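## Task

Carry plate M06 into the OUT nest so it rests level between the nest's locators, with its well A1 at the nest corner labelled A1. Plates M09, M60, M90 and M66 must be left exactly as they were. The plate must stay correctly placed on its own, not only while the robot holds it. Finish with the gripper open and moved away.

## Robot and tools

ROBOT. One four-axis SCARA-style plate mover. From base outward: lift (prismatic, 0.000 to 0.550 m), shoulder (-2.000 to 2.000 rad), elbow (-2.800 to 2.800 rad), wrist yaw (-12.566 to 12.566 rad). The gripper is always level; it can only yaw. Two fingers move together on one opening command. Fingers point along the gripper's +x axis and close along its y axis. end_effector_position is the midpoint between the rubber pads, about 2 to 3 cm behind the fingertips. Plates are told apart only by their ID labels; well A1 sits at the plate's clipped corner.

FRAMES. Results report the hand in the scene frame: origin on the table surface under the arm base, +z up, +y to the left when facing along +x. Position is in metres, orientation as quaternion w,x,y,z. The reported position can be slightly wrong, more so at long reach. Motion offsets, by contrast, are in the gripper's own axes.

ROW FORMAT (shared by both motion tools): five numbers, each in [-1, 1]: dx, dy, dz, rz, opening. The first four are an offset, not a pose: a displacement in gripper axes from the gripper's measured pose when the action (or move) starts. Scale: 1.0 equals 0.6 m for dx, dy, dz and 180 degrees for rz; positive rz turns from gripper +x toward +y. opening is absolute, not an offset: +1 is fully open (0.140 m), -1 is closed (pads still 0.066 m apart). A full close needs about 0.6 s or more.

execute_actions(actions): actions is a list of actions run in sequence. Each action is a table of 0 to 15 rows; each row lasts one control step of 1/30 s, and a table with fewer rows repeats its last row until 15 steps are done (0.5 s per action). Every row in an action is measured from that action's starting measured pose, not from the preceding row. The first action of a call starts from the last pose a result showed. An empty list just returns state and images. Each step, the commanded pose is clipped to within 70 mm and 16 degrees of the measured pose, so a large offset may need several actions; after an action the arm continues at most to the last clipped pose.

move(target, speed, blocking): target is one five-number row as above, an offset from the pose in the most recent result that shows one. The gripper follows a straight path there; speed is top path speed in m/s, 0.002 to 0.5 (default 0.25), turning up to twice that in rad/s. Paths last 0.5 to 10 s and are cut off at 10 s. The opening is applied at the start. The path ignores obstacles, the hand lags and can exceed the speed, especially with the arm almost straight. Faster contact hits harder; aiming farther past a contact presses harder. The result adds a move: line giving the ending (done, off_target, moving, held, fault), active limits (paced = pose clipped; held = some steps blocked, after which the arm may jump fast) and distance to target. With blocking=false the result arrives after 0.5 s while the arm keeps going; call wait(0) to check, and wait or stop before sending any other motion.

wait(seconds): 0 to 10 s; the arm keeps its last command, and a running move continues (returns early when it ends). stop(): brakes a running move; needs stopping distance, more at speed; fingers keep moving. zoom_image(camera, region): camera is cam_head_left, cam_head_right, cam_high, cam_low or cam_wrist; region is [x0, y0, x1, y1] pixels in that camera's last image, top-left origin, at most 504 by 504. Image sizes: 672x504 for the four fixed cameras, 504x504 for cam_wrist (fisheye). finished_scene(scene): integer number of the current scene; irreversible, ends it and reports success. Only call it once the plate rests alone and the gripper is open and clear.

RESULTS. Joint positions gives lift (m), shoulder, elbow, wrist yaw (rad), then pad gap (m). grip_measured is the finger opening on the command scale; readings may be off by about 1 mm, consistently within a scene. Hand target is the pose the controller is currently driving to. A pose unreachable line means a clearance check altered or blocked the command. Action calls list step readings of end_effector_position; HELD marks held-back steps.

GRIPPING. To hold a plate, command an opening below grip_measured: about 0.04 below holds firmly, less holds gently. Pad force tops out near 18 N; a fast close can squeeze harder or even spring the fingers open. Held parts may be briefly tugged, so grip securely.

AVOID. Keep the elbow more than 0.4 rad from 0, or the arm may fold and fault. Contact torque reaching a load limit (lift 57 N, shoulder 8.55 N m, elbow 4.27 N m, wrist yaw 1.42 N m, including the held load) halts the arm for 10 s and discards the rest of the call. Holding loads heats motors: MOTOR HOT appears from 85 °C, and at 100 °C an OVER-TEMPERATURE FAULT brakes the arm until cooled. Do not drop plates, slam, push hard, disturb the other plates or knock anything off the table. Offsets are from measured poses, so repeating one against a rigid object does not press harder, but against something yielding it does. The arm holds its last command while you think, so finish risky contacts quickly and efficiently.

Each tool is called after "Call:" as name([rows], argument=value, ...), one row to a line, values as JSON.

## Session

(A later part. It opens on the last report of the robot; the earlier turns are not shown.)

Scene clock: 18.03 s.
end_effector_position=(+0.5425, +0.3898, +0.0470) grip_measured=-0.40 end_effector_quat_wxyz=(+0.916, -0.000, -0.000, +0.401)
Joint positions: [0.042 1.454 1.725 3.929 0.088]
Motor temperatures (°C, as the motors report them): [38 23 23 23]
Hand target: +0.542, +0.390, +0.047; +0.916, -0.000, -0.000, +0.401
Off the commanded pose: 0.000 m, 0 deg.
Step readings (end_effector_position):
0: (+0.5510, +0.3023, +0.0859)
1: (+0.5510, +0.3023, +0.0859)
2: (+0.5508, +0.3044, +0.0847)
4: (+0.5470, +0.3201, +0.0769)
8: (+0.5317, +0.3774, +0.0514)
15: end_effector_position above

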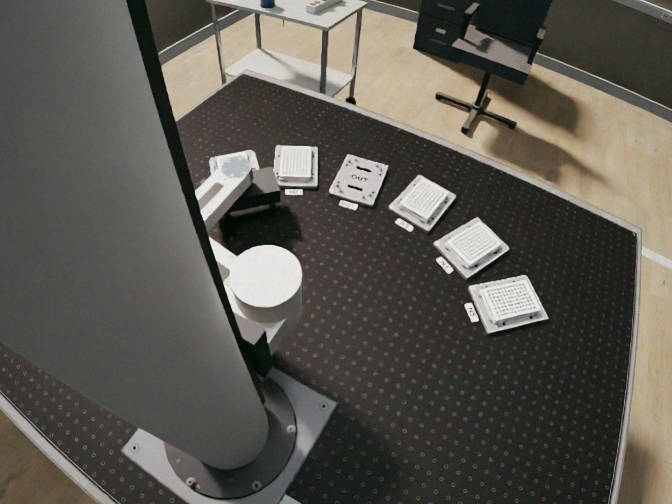

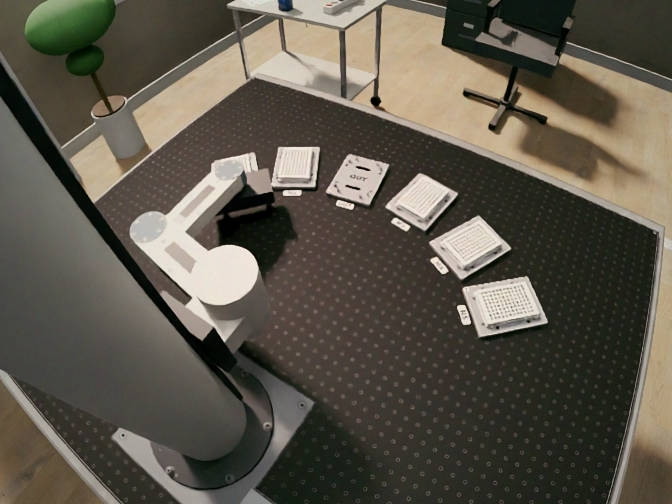

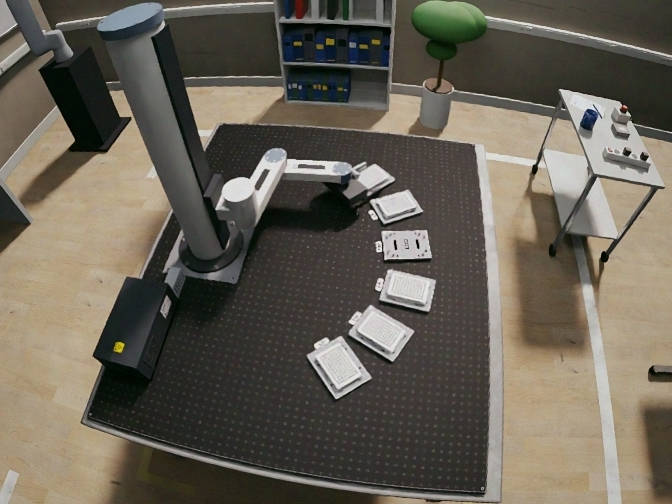

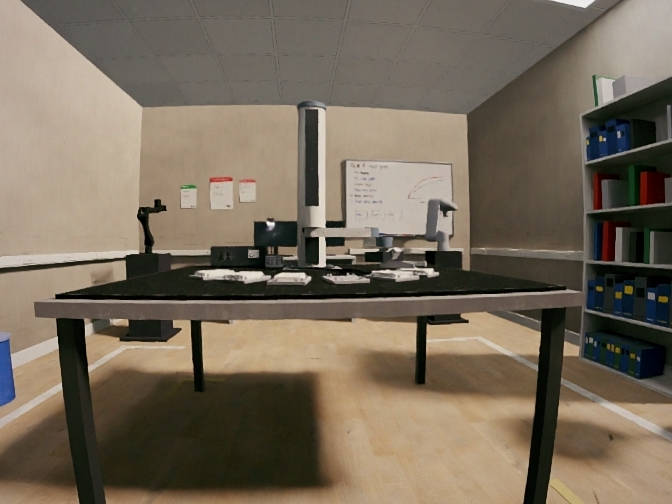

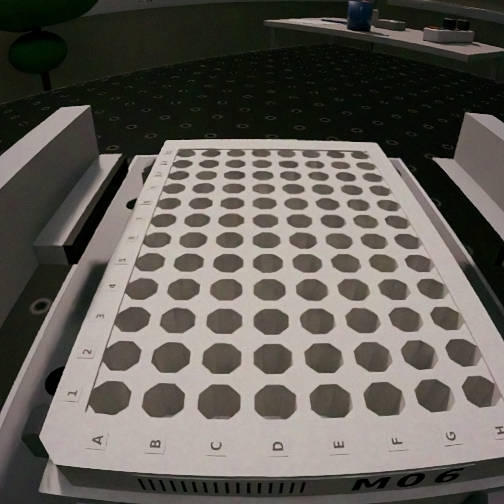

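Call:
execute_actions(actions=[])

Scene clock: 18.23 s.
end_effector_position=(+0.5424, +0.3899, +0.0470) grip_measured=-0.40 end_effector_quat_wxyz=(+0.916, -0.000, -0.000, +0.401)
Joint positions: [0.042 1.454 1.725 3.929 0.088]
Motor temperatures (°C, as the motors report them): [38 23 23 23]
Hand target: +0.542, +0.390, +0.047; +0.916, -0.000, -0.000, +0.401
Off the commanded pose: 0.000 m, 0 deg.

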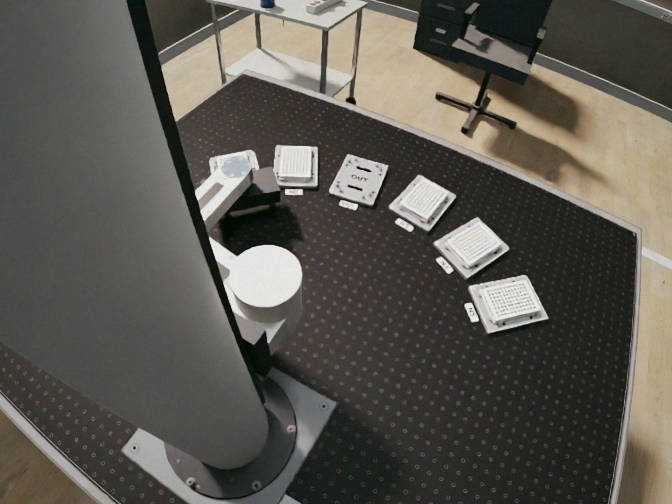

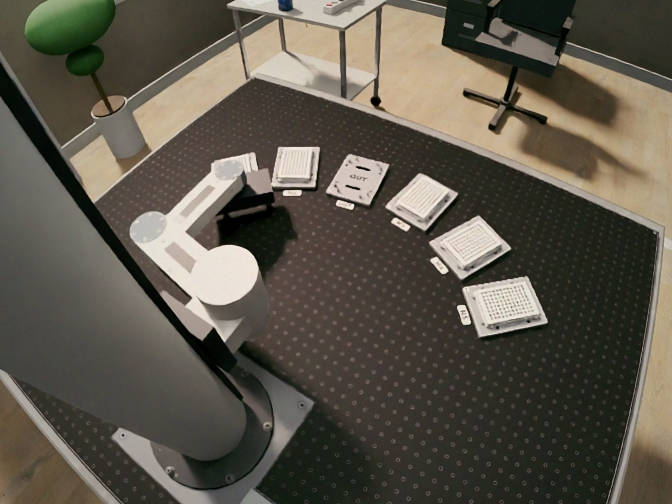

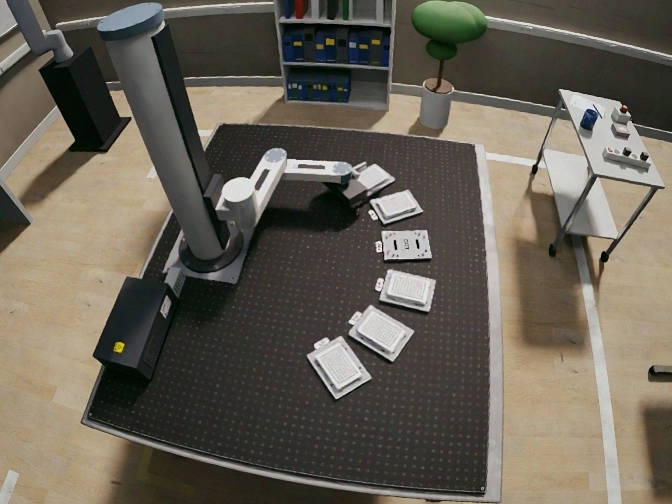

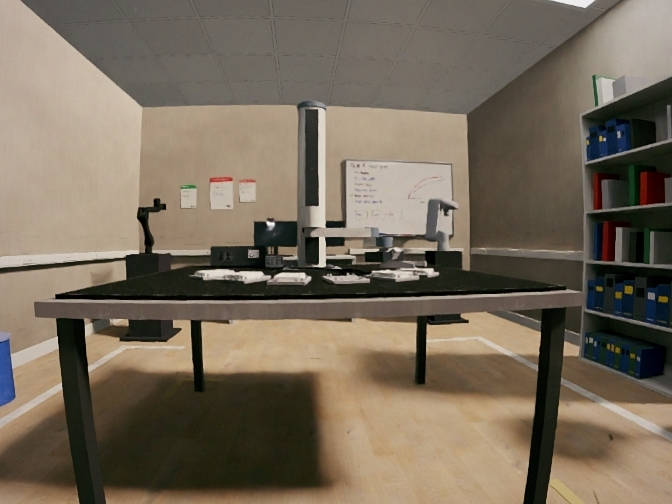

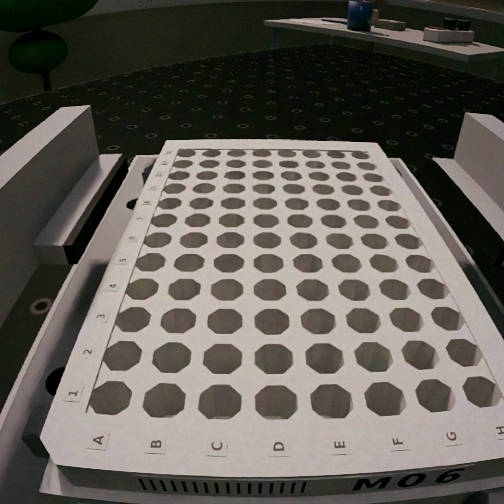

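Call:
zoom_image(camera="cam_wrist", region=[152, 130, 180, 158])

Call:
zoom_image(camera="cam_wrist", region=[363, 132, 391, 160])

Call:
zoom_image(camera="cam_wrist", region=[77, 420, 119, 462])

Call:
zoom_image(camera="cam_wrist", region=[258, 430, 300, 486])

Call:
zoom_image(camera="cam_wrist", region=[318, 428, 360, 484])

Call:
zoom_image(camera="cam_wrist", region=[430, 416, 472, 458])

Call:
zoom_image(camera="cam_wrist", region=[135, 424, 177, 466])

Call:
zoom_image(camera="cam_wrist", region=[20, 400, 90, 504])

Region (152, 130, 180, 158) of cam_wrist's 504x504 image, scaled by 18.000, with more detail than that image has.

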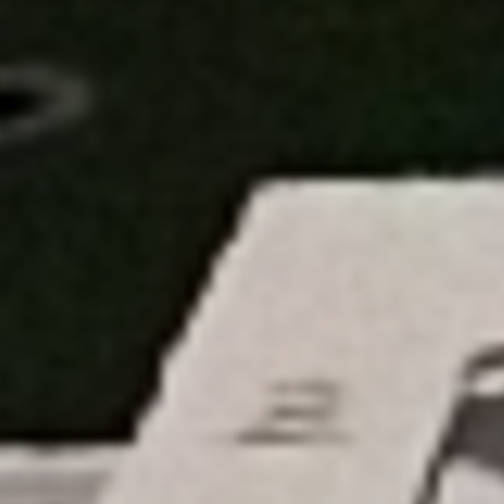

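Region (363, 132, 391, 160) of cam_wrist's 504x504 image, scaled by 18.000, with more detail than that image has.

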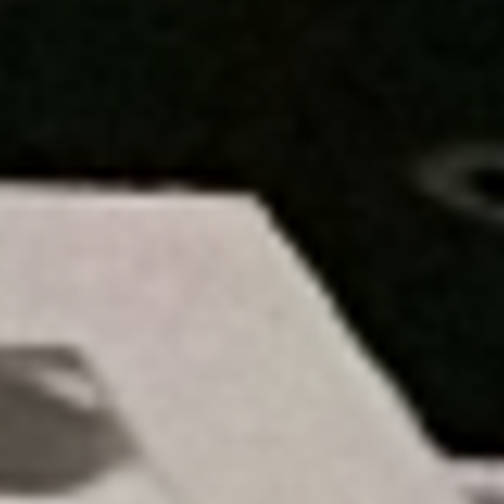

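Region (77, 420, 119, 462) of cam_wrist's 504x504 image, scaled by 12.000, with more detail than that image has.

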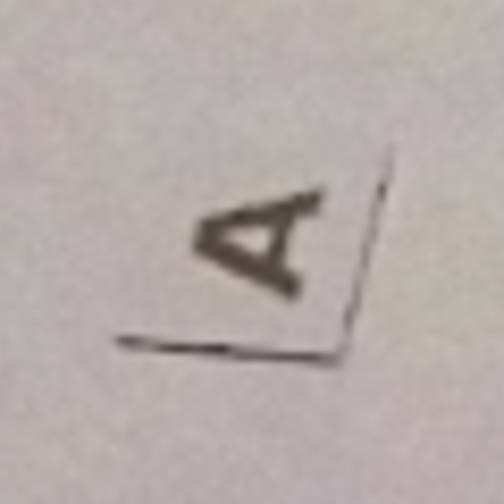

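Region (258, 430, 300, 486) of cam_wrist's 504x504 image, scaled by 9.000, with more detail than that image has; it fills the left 378 columns of this view, and the rest is white.

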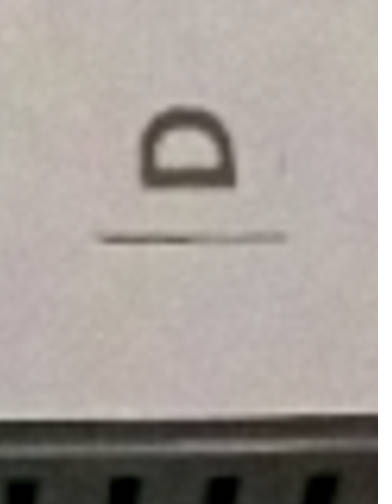

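Region (318, 428, 360, 484) of cam_wrist's 504x504 image, scaled by 9.000, with more detail than that image has; it fills the left 378 columns of this view, and the rest is white.

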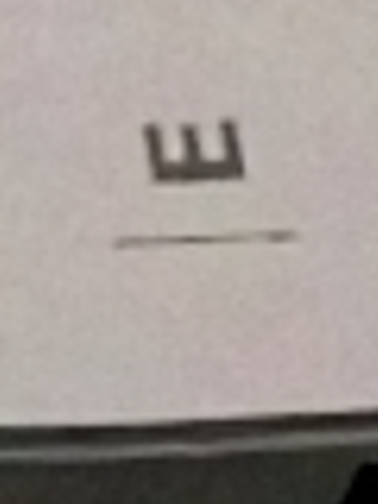

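Region (430, 416, 472, 458) of cam_wrist's 504x504 image, scaled by 12.000, with more detail than that image has.

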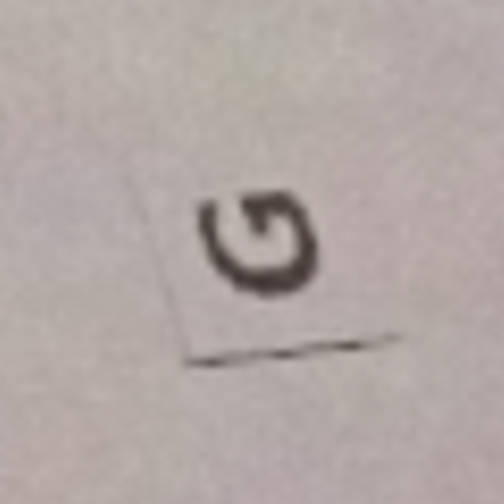

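Region (135, 424, 177, 466) of cam_wrist's 504x504 image, scaled by 12.000, with more detail than that image has.

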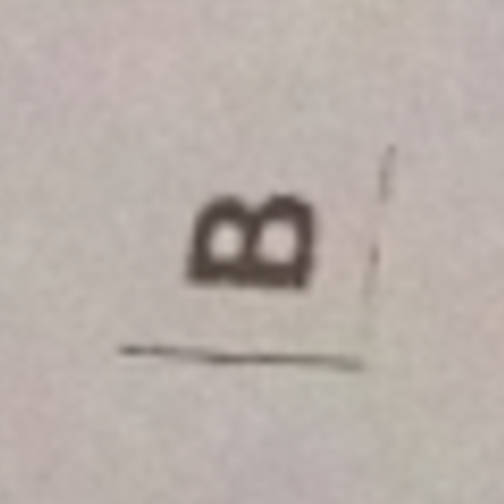

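Region (20, 400, 90, 504) of cam_wrist's 504x504 image, scaled by 4.846, with more detail than that image has; it fills the left 339 columns of this view, and the rest is white.

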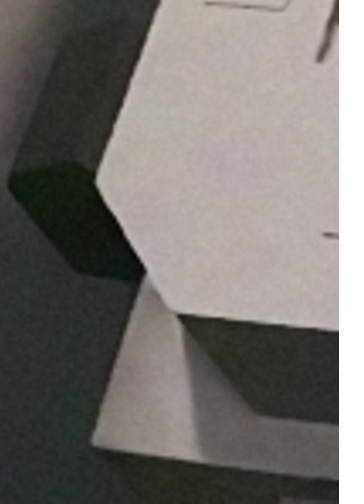

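Call:
execute_actions(actions=[])

Scene clock: 19.07 s.
end_effector_position=(+0.5424, +0.3899, +0.0470) grip_measured=-0.40 end_effector_quat_wxyz=(+0.916, -0.000, -0.000, +0.401)
Joint positions: [0.042 1.454 1.725 3.929 0.088]
Motor temperatures (°C, as the motors report them): [38 23 23 23]
Hand target: +0.542, +0.390, +0.047; +0.916, -0.000, -0.000, +0.401
Off the commanded pose: 0.000 m, 0 deg.

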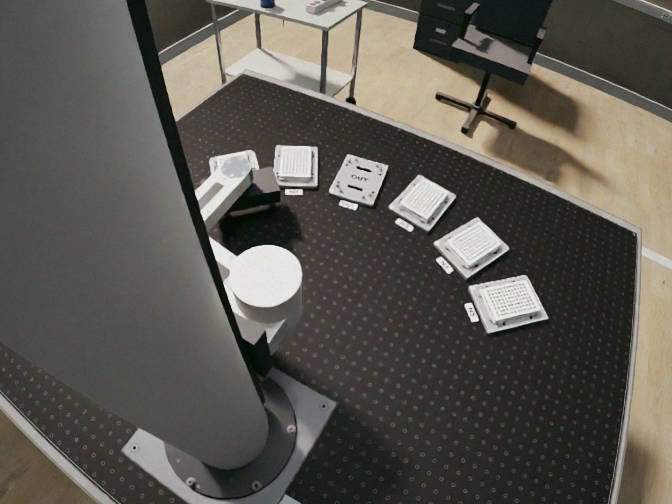

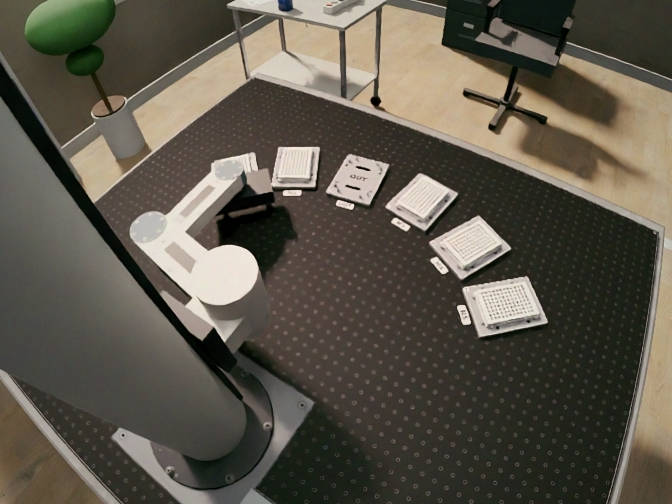

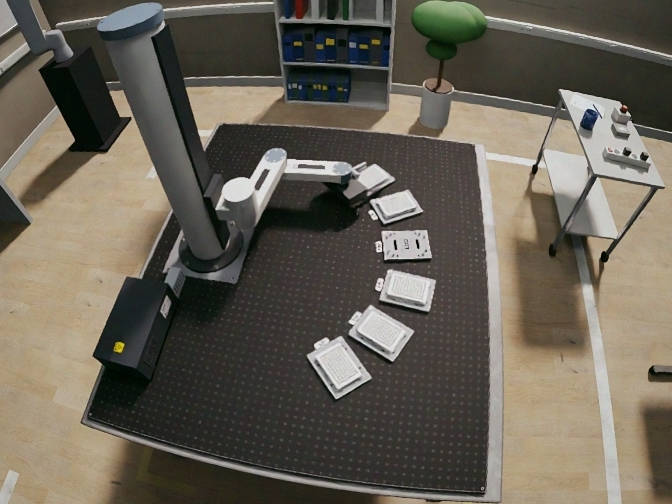

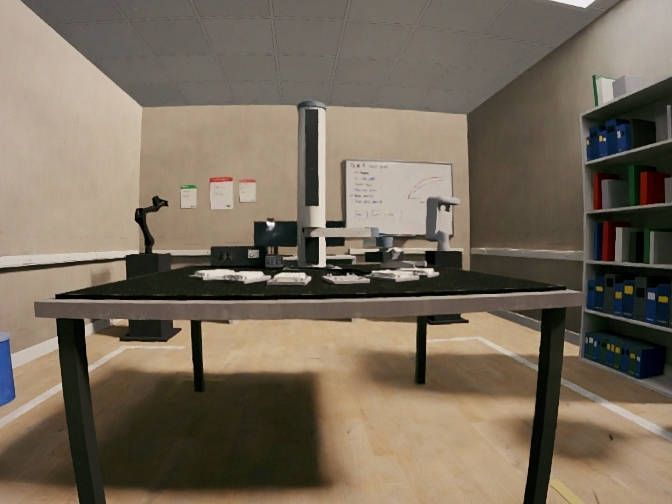

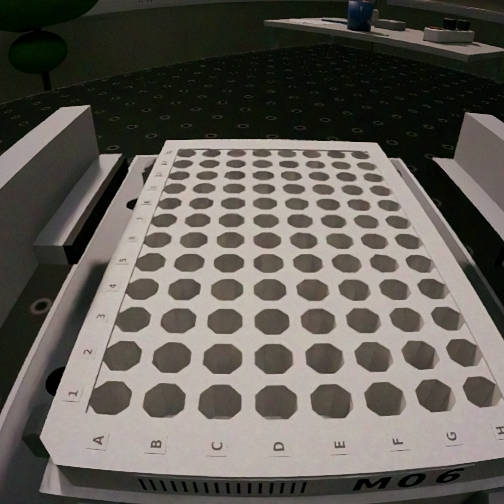

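Call:
execute_actions([
  [[0,0.00025,-0.006,0,-0.40],[0,0.00025,-0.012,0,-0.40],[0,0.00025,-0.017,0,-0.40],[0,0.00025,-0.0203,0,-0.40],[0,0.00025,-0.0203,0,-0.42],[0,0.00025,-0.0203,0,-0.44],[0,0.00025,-0.0203,0,-0.47],[0,0.00025,-0.0203,0,-0.50],[0,0.00025,-0.0203,0,-0.525],[0,0.00025,-0.0203,0,-0.55],[0,0.00025,-0.0203,0,-0.57],[0,0.00025,-0.0203,0,-0.585],[0,0.00025,-0.0203,0,-0.60],[0,0.00025,-0.0203,0,-0.62],[0,0.00025,-0.0203,0,-0.635]],
])

Call:
execute_actions(actions=[])

Scene clock: 20.63 s.
end_effector_position=(+0.5423, +0.3900, +0.0348) grip_measured=-0.59 end_effector_quat_wxyz=(+0.916, -0.000, -0.000, +0.401)
Joint positions: [0.03  1.455 1.725 3.928 0.081]
Motor temperatures (°C, as the motors report them): [38 23 23 23]
Hand target: +0.542, +0.390, +0.035; +0.916, -0.000, -0.000, +0.401
Off the commanded pose: 0.000 m, 0 deg.
Step readings (end_effector_position):
0: (+0.5424, +0.3899, +0.0470)
1: (+0.5424, +0.3899, +0.0470)
2: (+0.5424, +0.3900, +0.0458)
4: (+0.5423, +0.3900, +0.0392)
8: (+0.5423, +0.3900, +0.0347)
15: end_effector_position above

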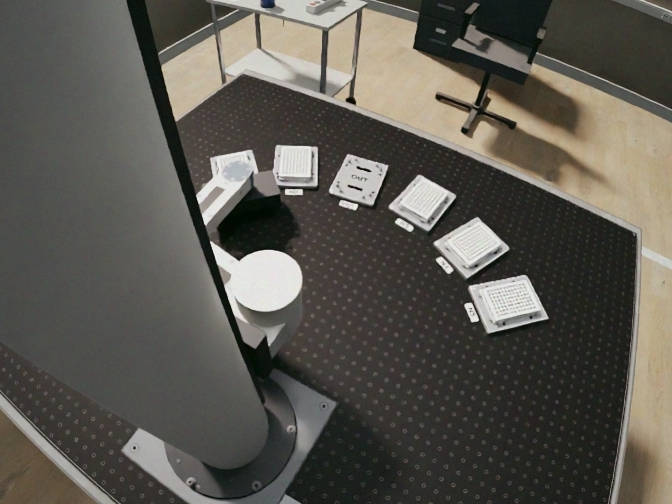

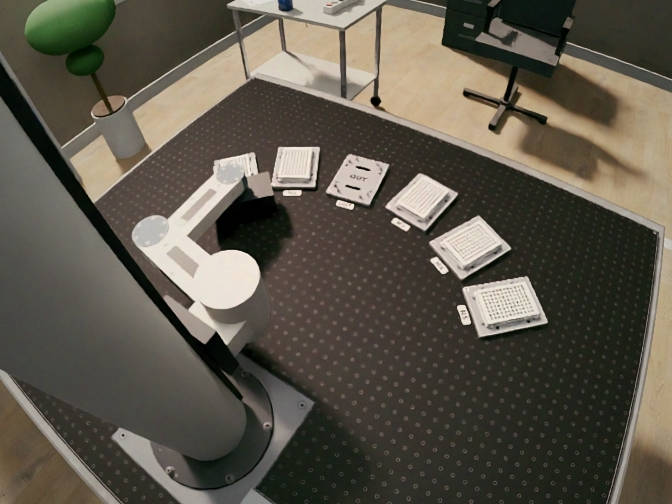

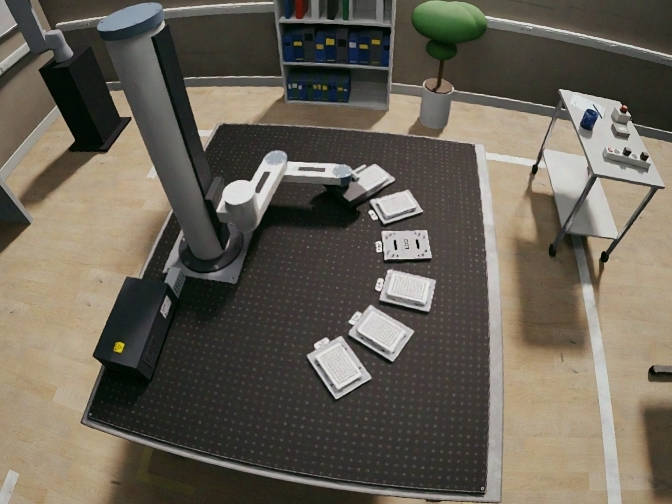

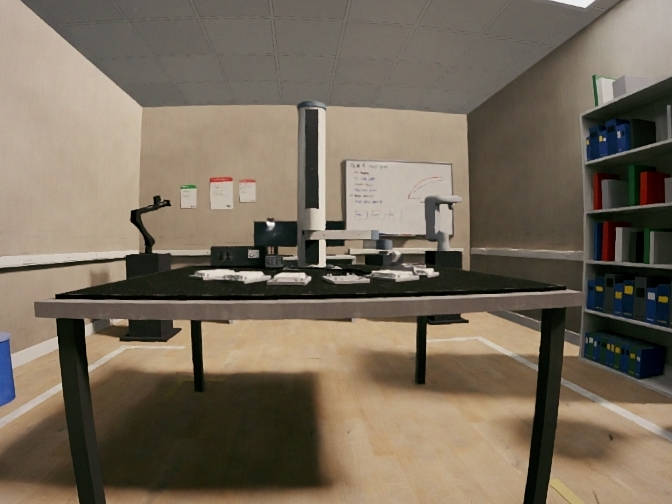

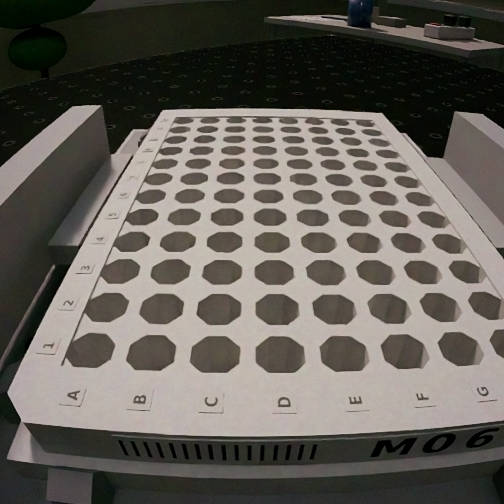

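Scene clock: 20.63 s.
end_effector_position=(+0.5423, +0.3900, +0.0348) grip_measured=-0.59 end_effector_quat_wxyz=(+0.916, -0.000, -0.000, +0.401)
Joint positions: [0.03  1.455 1.725 3.928 0.081]
Motor temperatures (°C, as the motors report them): [38 23 23 23]
Hand target: +0.542, +0.390, +0.035; +0.916, -0.000, -0.000, +0.401
Off the commanded pose: 0.000 m, 0 deg.

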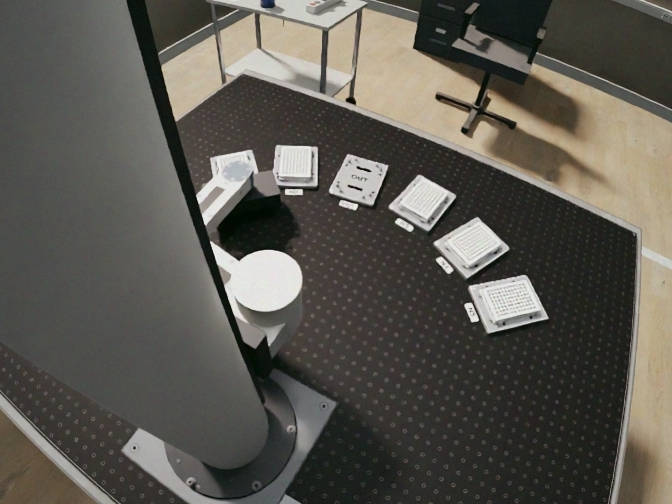

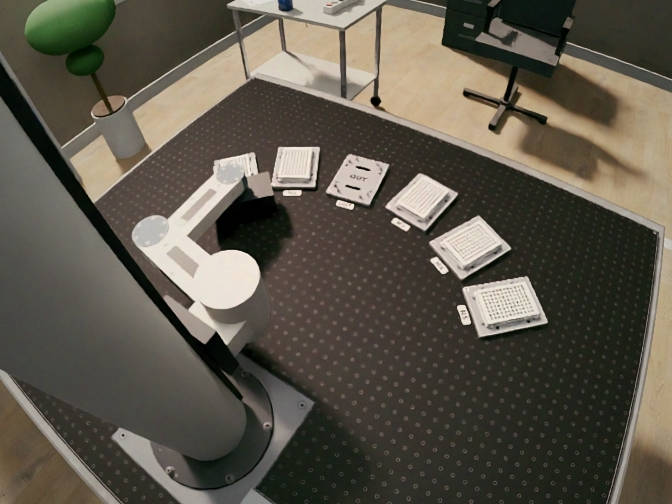

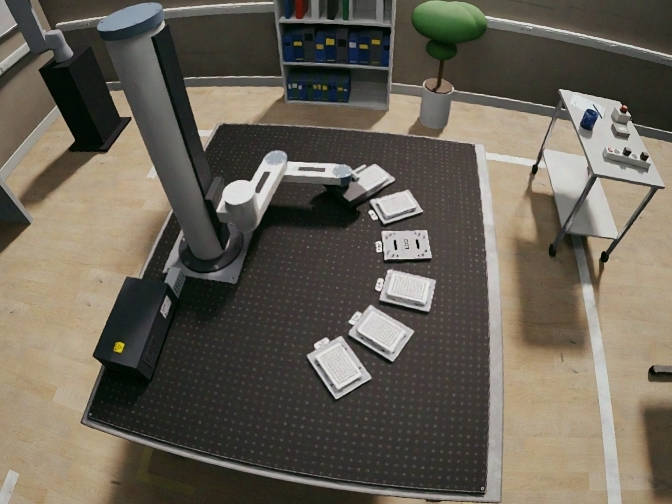

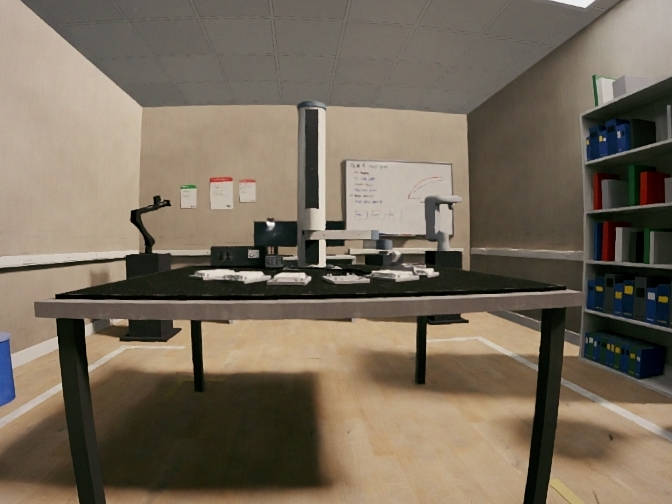

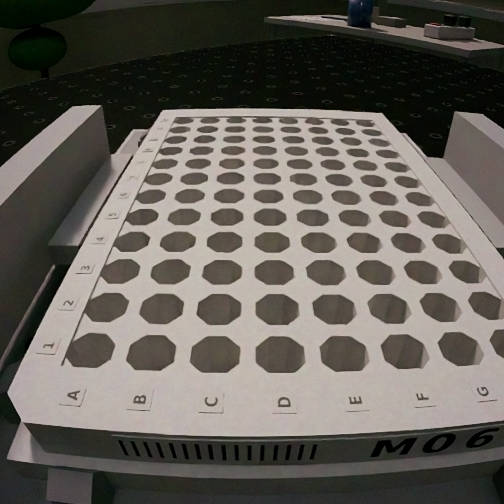

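Call:
execute_actions(actions=[])

Call:
zoom_image(camera="cam_wrist", region=[0, 404, 140, 504])

Call:
zoom_image(camera="cam_wrist", region=[100, 90, 200, 170])

Call:
zoom_image(camera="cam_wrist", region=[360, 90, 460, 170])

Scene clock: 20.77 s.
end_effector_position=(+0.5423, +0.3900, +0.0348) grip_measured=-0.59 end_effector_quat_wxyz=(+0.916, -0.000, -0.000, +0.401)
Joint positions: [0.03  1.455 1.725 3.928 0.081]
Motor temperatures (°C, as the motors report them): [38 23 23 23]
Hand target: +0.542, +0.390, +0.035; +0.916, -0.000, -0.000, +0.401
Off the commanded pose: 0.000 m, 0 deg.

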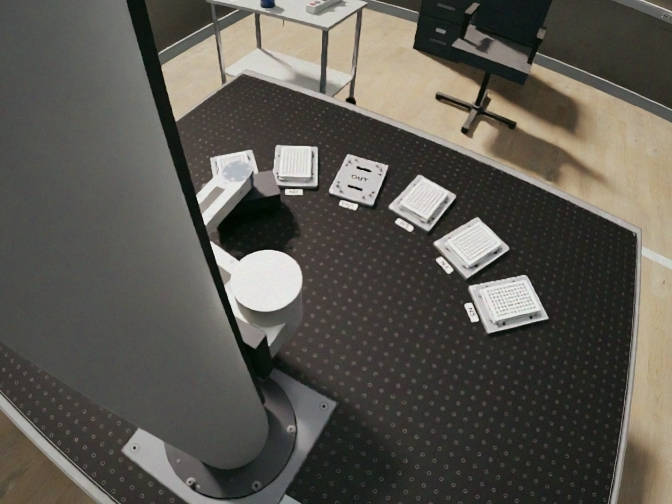

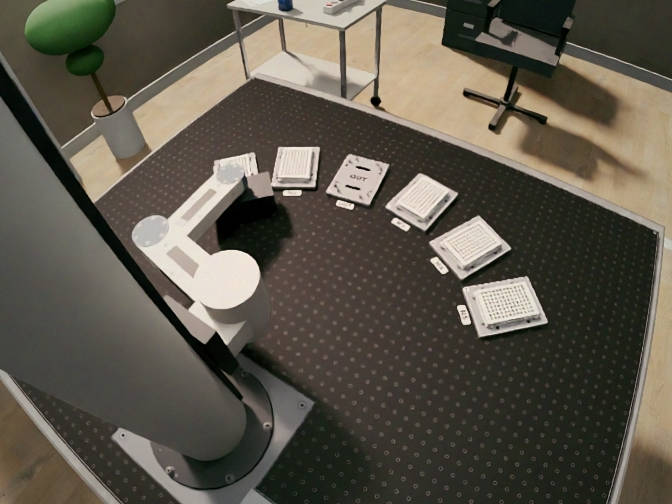

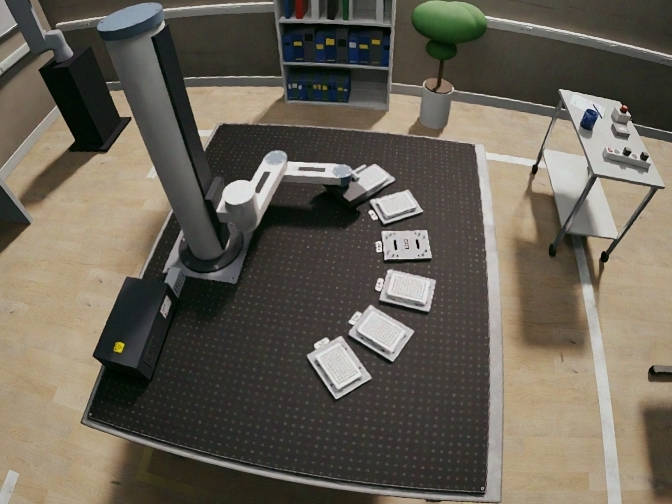

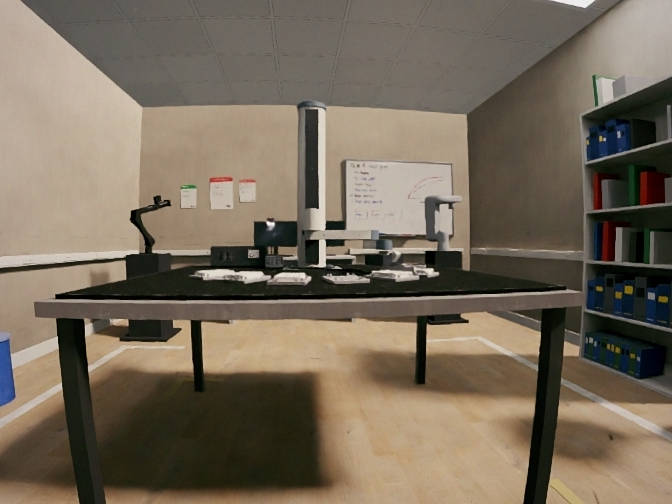

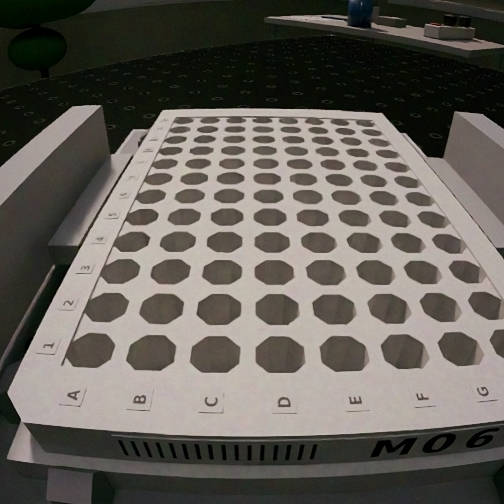

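Region (0, 404, 140, 504) of cam_wrist's 504x504 image, scaled by 3.600, with more detail than that image has; it fills the top 360 rows of this view, and the rest is white.

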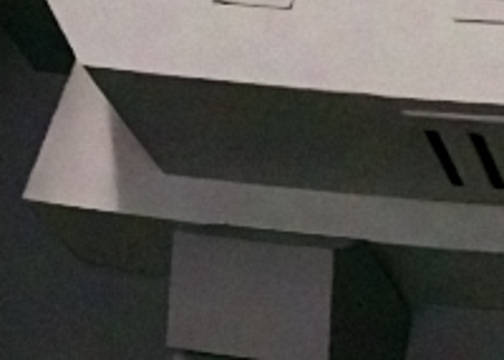

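Region (100, 90, 200, 170) of cam_wrist's 504x504 image, scaled by 5.040, with more detail than that image has; it fills the top 403 rows of this view, and the rest is white.

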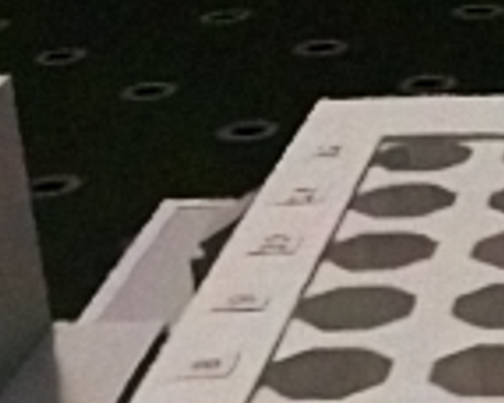

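Region (360, 90, 460, 170) of cam_wrist's 504x504 image, scaled by 5.040, with more detail than that image has; it fills the top 403 rows of this view, and the rest is white.

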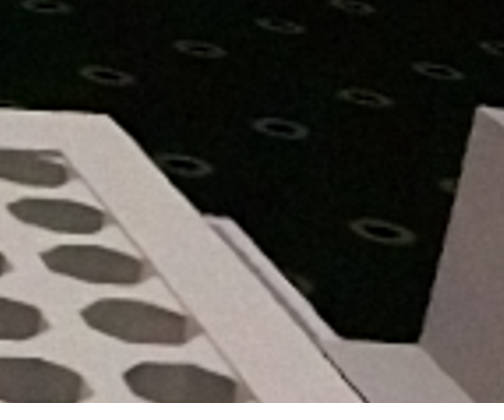

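Call:
zoom_image(camera="cam_wrist", region=[364, 404, 504, 504])

Call:
zoom_image(camera="cam_wrist", region=[0, 300, 100, 440])

Call:
zoom_image(camera="cam_wrist", region=[30, 444, 130, 504])

Region (364, 404, 504, 504) of cam_wrist's 504x504 image, scaled by 3.600, with more detail than that image has; it fills the top 360 rows of this view, and the rest is white.

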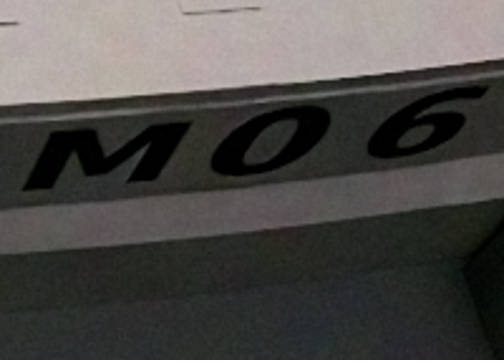

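Region (0, 300, 100, 440) of cam_wrist's 504x504 image, scaled by 3.600, with more detail than that image has; it fills the left 360 columns of this view, and the rest is white.

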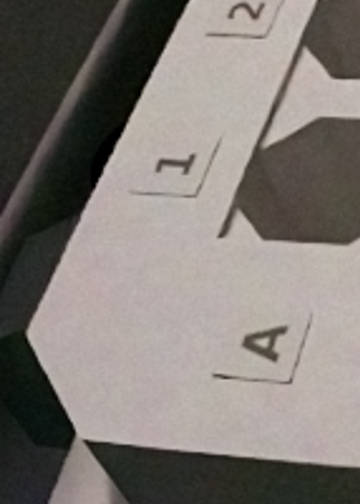

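Region (30, 444, 130, 504) of cam_wrist's 504x504 image, scaled by 5.040, with more detail than that image has; it fills the top 302 rows of this view, and the rest is white.

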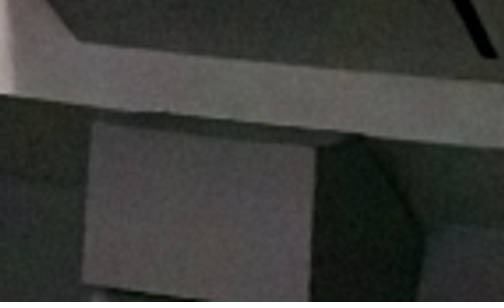

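Call:
zoom_image(camera="cam_wrist", region=[85, 460, 135, 504])

Call:
zoom_image(camera="cam_wrist", region=[454, 450, 504, 504])

Region (85, 460, 135, 504) of cam_wrist's 504x504 image, scaled by 10.080, with more detail than that image has; it fills the top 444 rows of this view, and the rest is white.

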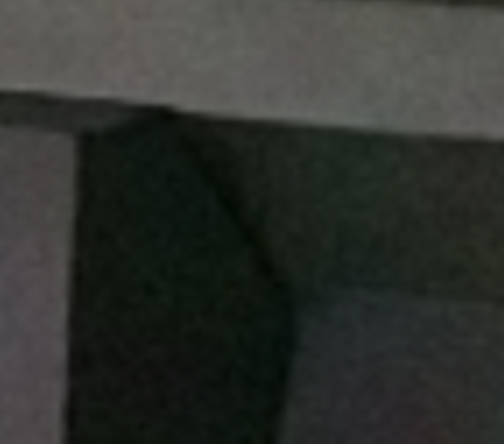

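Region (454, 450, 504, 504) of cam_wrist's 504x504 image, scaled by 9.333, with more detail than that image has; it fills the left 467 columns of this view, and the rest is white.

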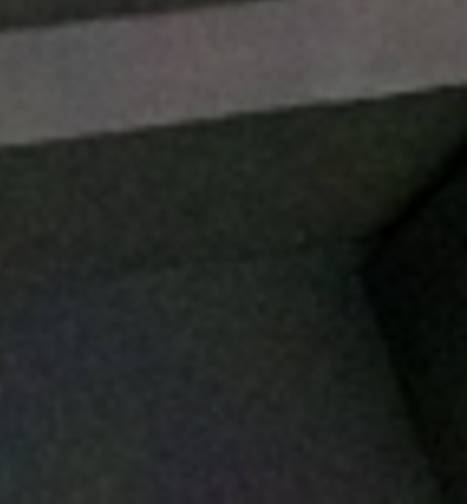

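Call:
execute_actions([
  [[0,0,0.040,0,-0.635],[0,0,0.040,0,-0.635],[0,0,0.040,0,-0.635],[-0.00779,-0.10966,0.040,-0.03922,-0.635],[-0.00917,-0.11956,0.040,-0.04278,-0.635],[-0.01065,-0.12945,0.040,-0.04635,-0.635],[-0.01253,-0.14097,0.040,-0.05051,-0.635],[-0.01486,-0.15410,0.040,-0.05526,-0.635],[-0.01804,-0.17046,0.040,-0.06120,-0.635],[-0.02226,-0.19001,0.040,-0.06833,-0.635],[-0.02775,-0.21270,0.040,-0.07665,-0.635],[-0.03427,-0.23683,0.040,-0.08557,-0.635],[-0.04197,-0.26235,0.040,-0.09507,-0.635],[-0.05044,-0.28764,0.040,-0.10458,-0.635],[-0.05965,-0.31267,0.040,-0.11408,-0.635]],
])

Scene clock: 25.10 s.
end_effector_position=(+0.6269, +0.2751, +0.0587) grip_measured=-0.59 end_effector_quat_wxyz=(+0.962, -0.000, -0.000, +0.272)
Joint positions: [0.054 1.205 1.685 3.944 0.081]
Motor temperatures (°C, as the motors report them): [38 23 23 23]
Hand target: +0.648, +0.235, +0.059; +0.973, -0.000, -0.000, +0.231
Off the commanded pose: 0.048 m, 5 deg.
Step readings (end_effector_position):
0: (+0.5423, +0.3900, +0.0348)
1: (+0.5423, +0.3900, +0.0348)
2: (+0.5423, +0.3900, +0.0361)
4: (+0.5423, +0.3900, +0.0441)
8: (+0.5626, +0.3661, +0.0579)
15: end_effector_position above

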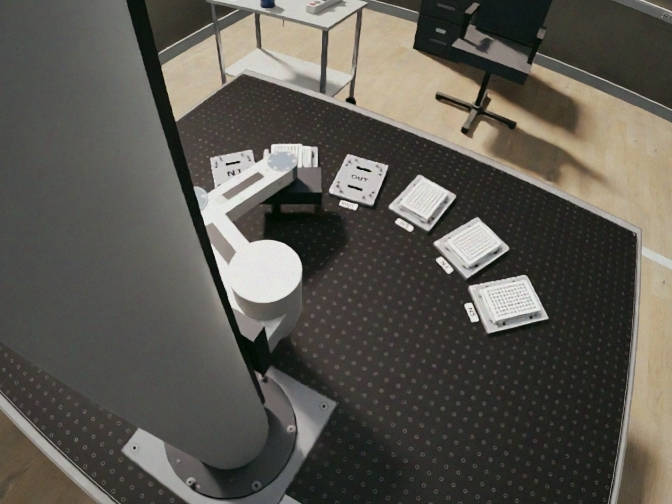

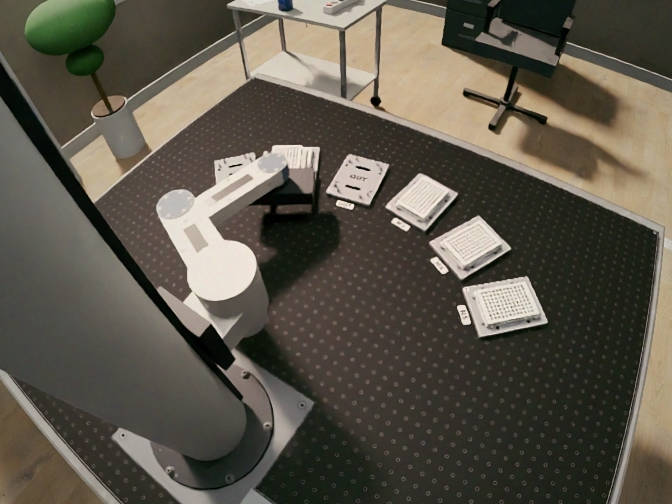

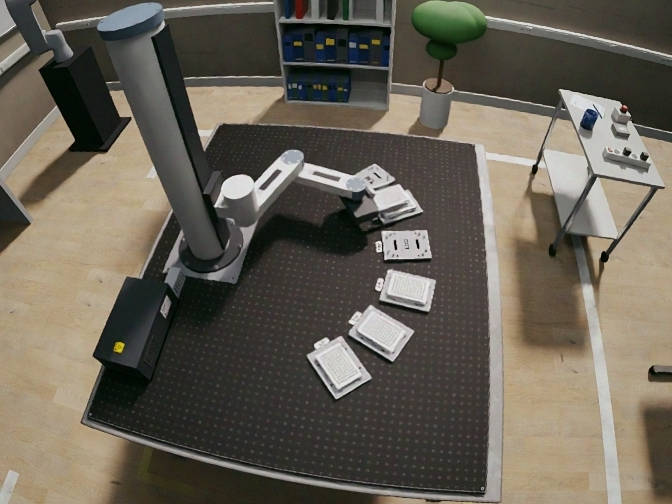

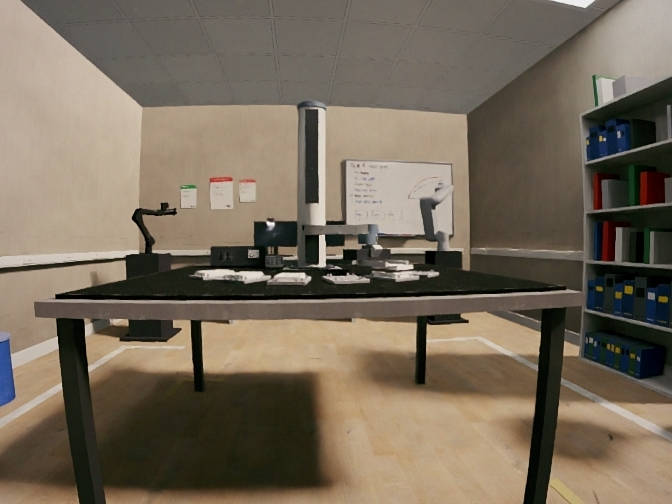

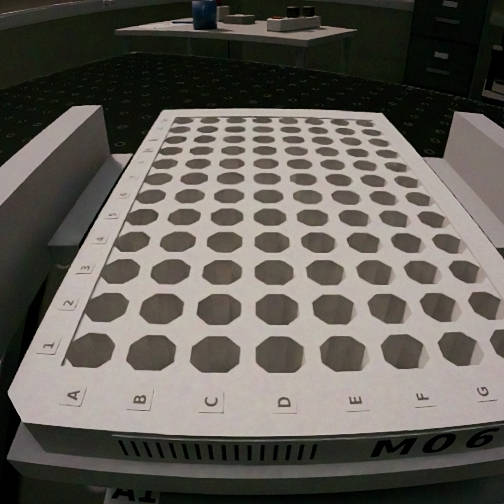

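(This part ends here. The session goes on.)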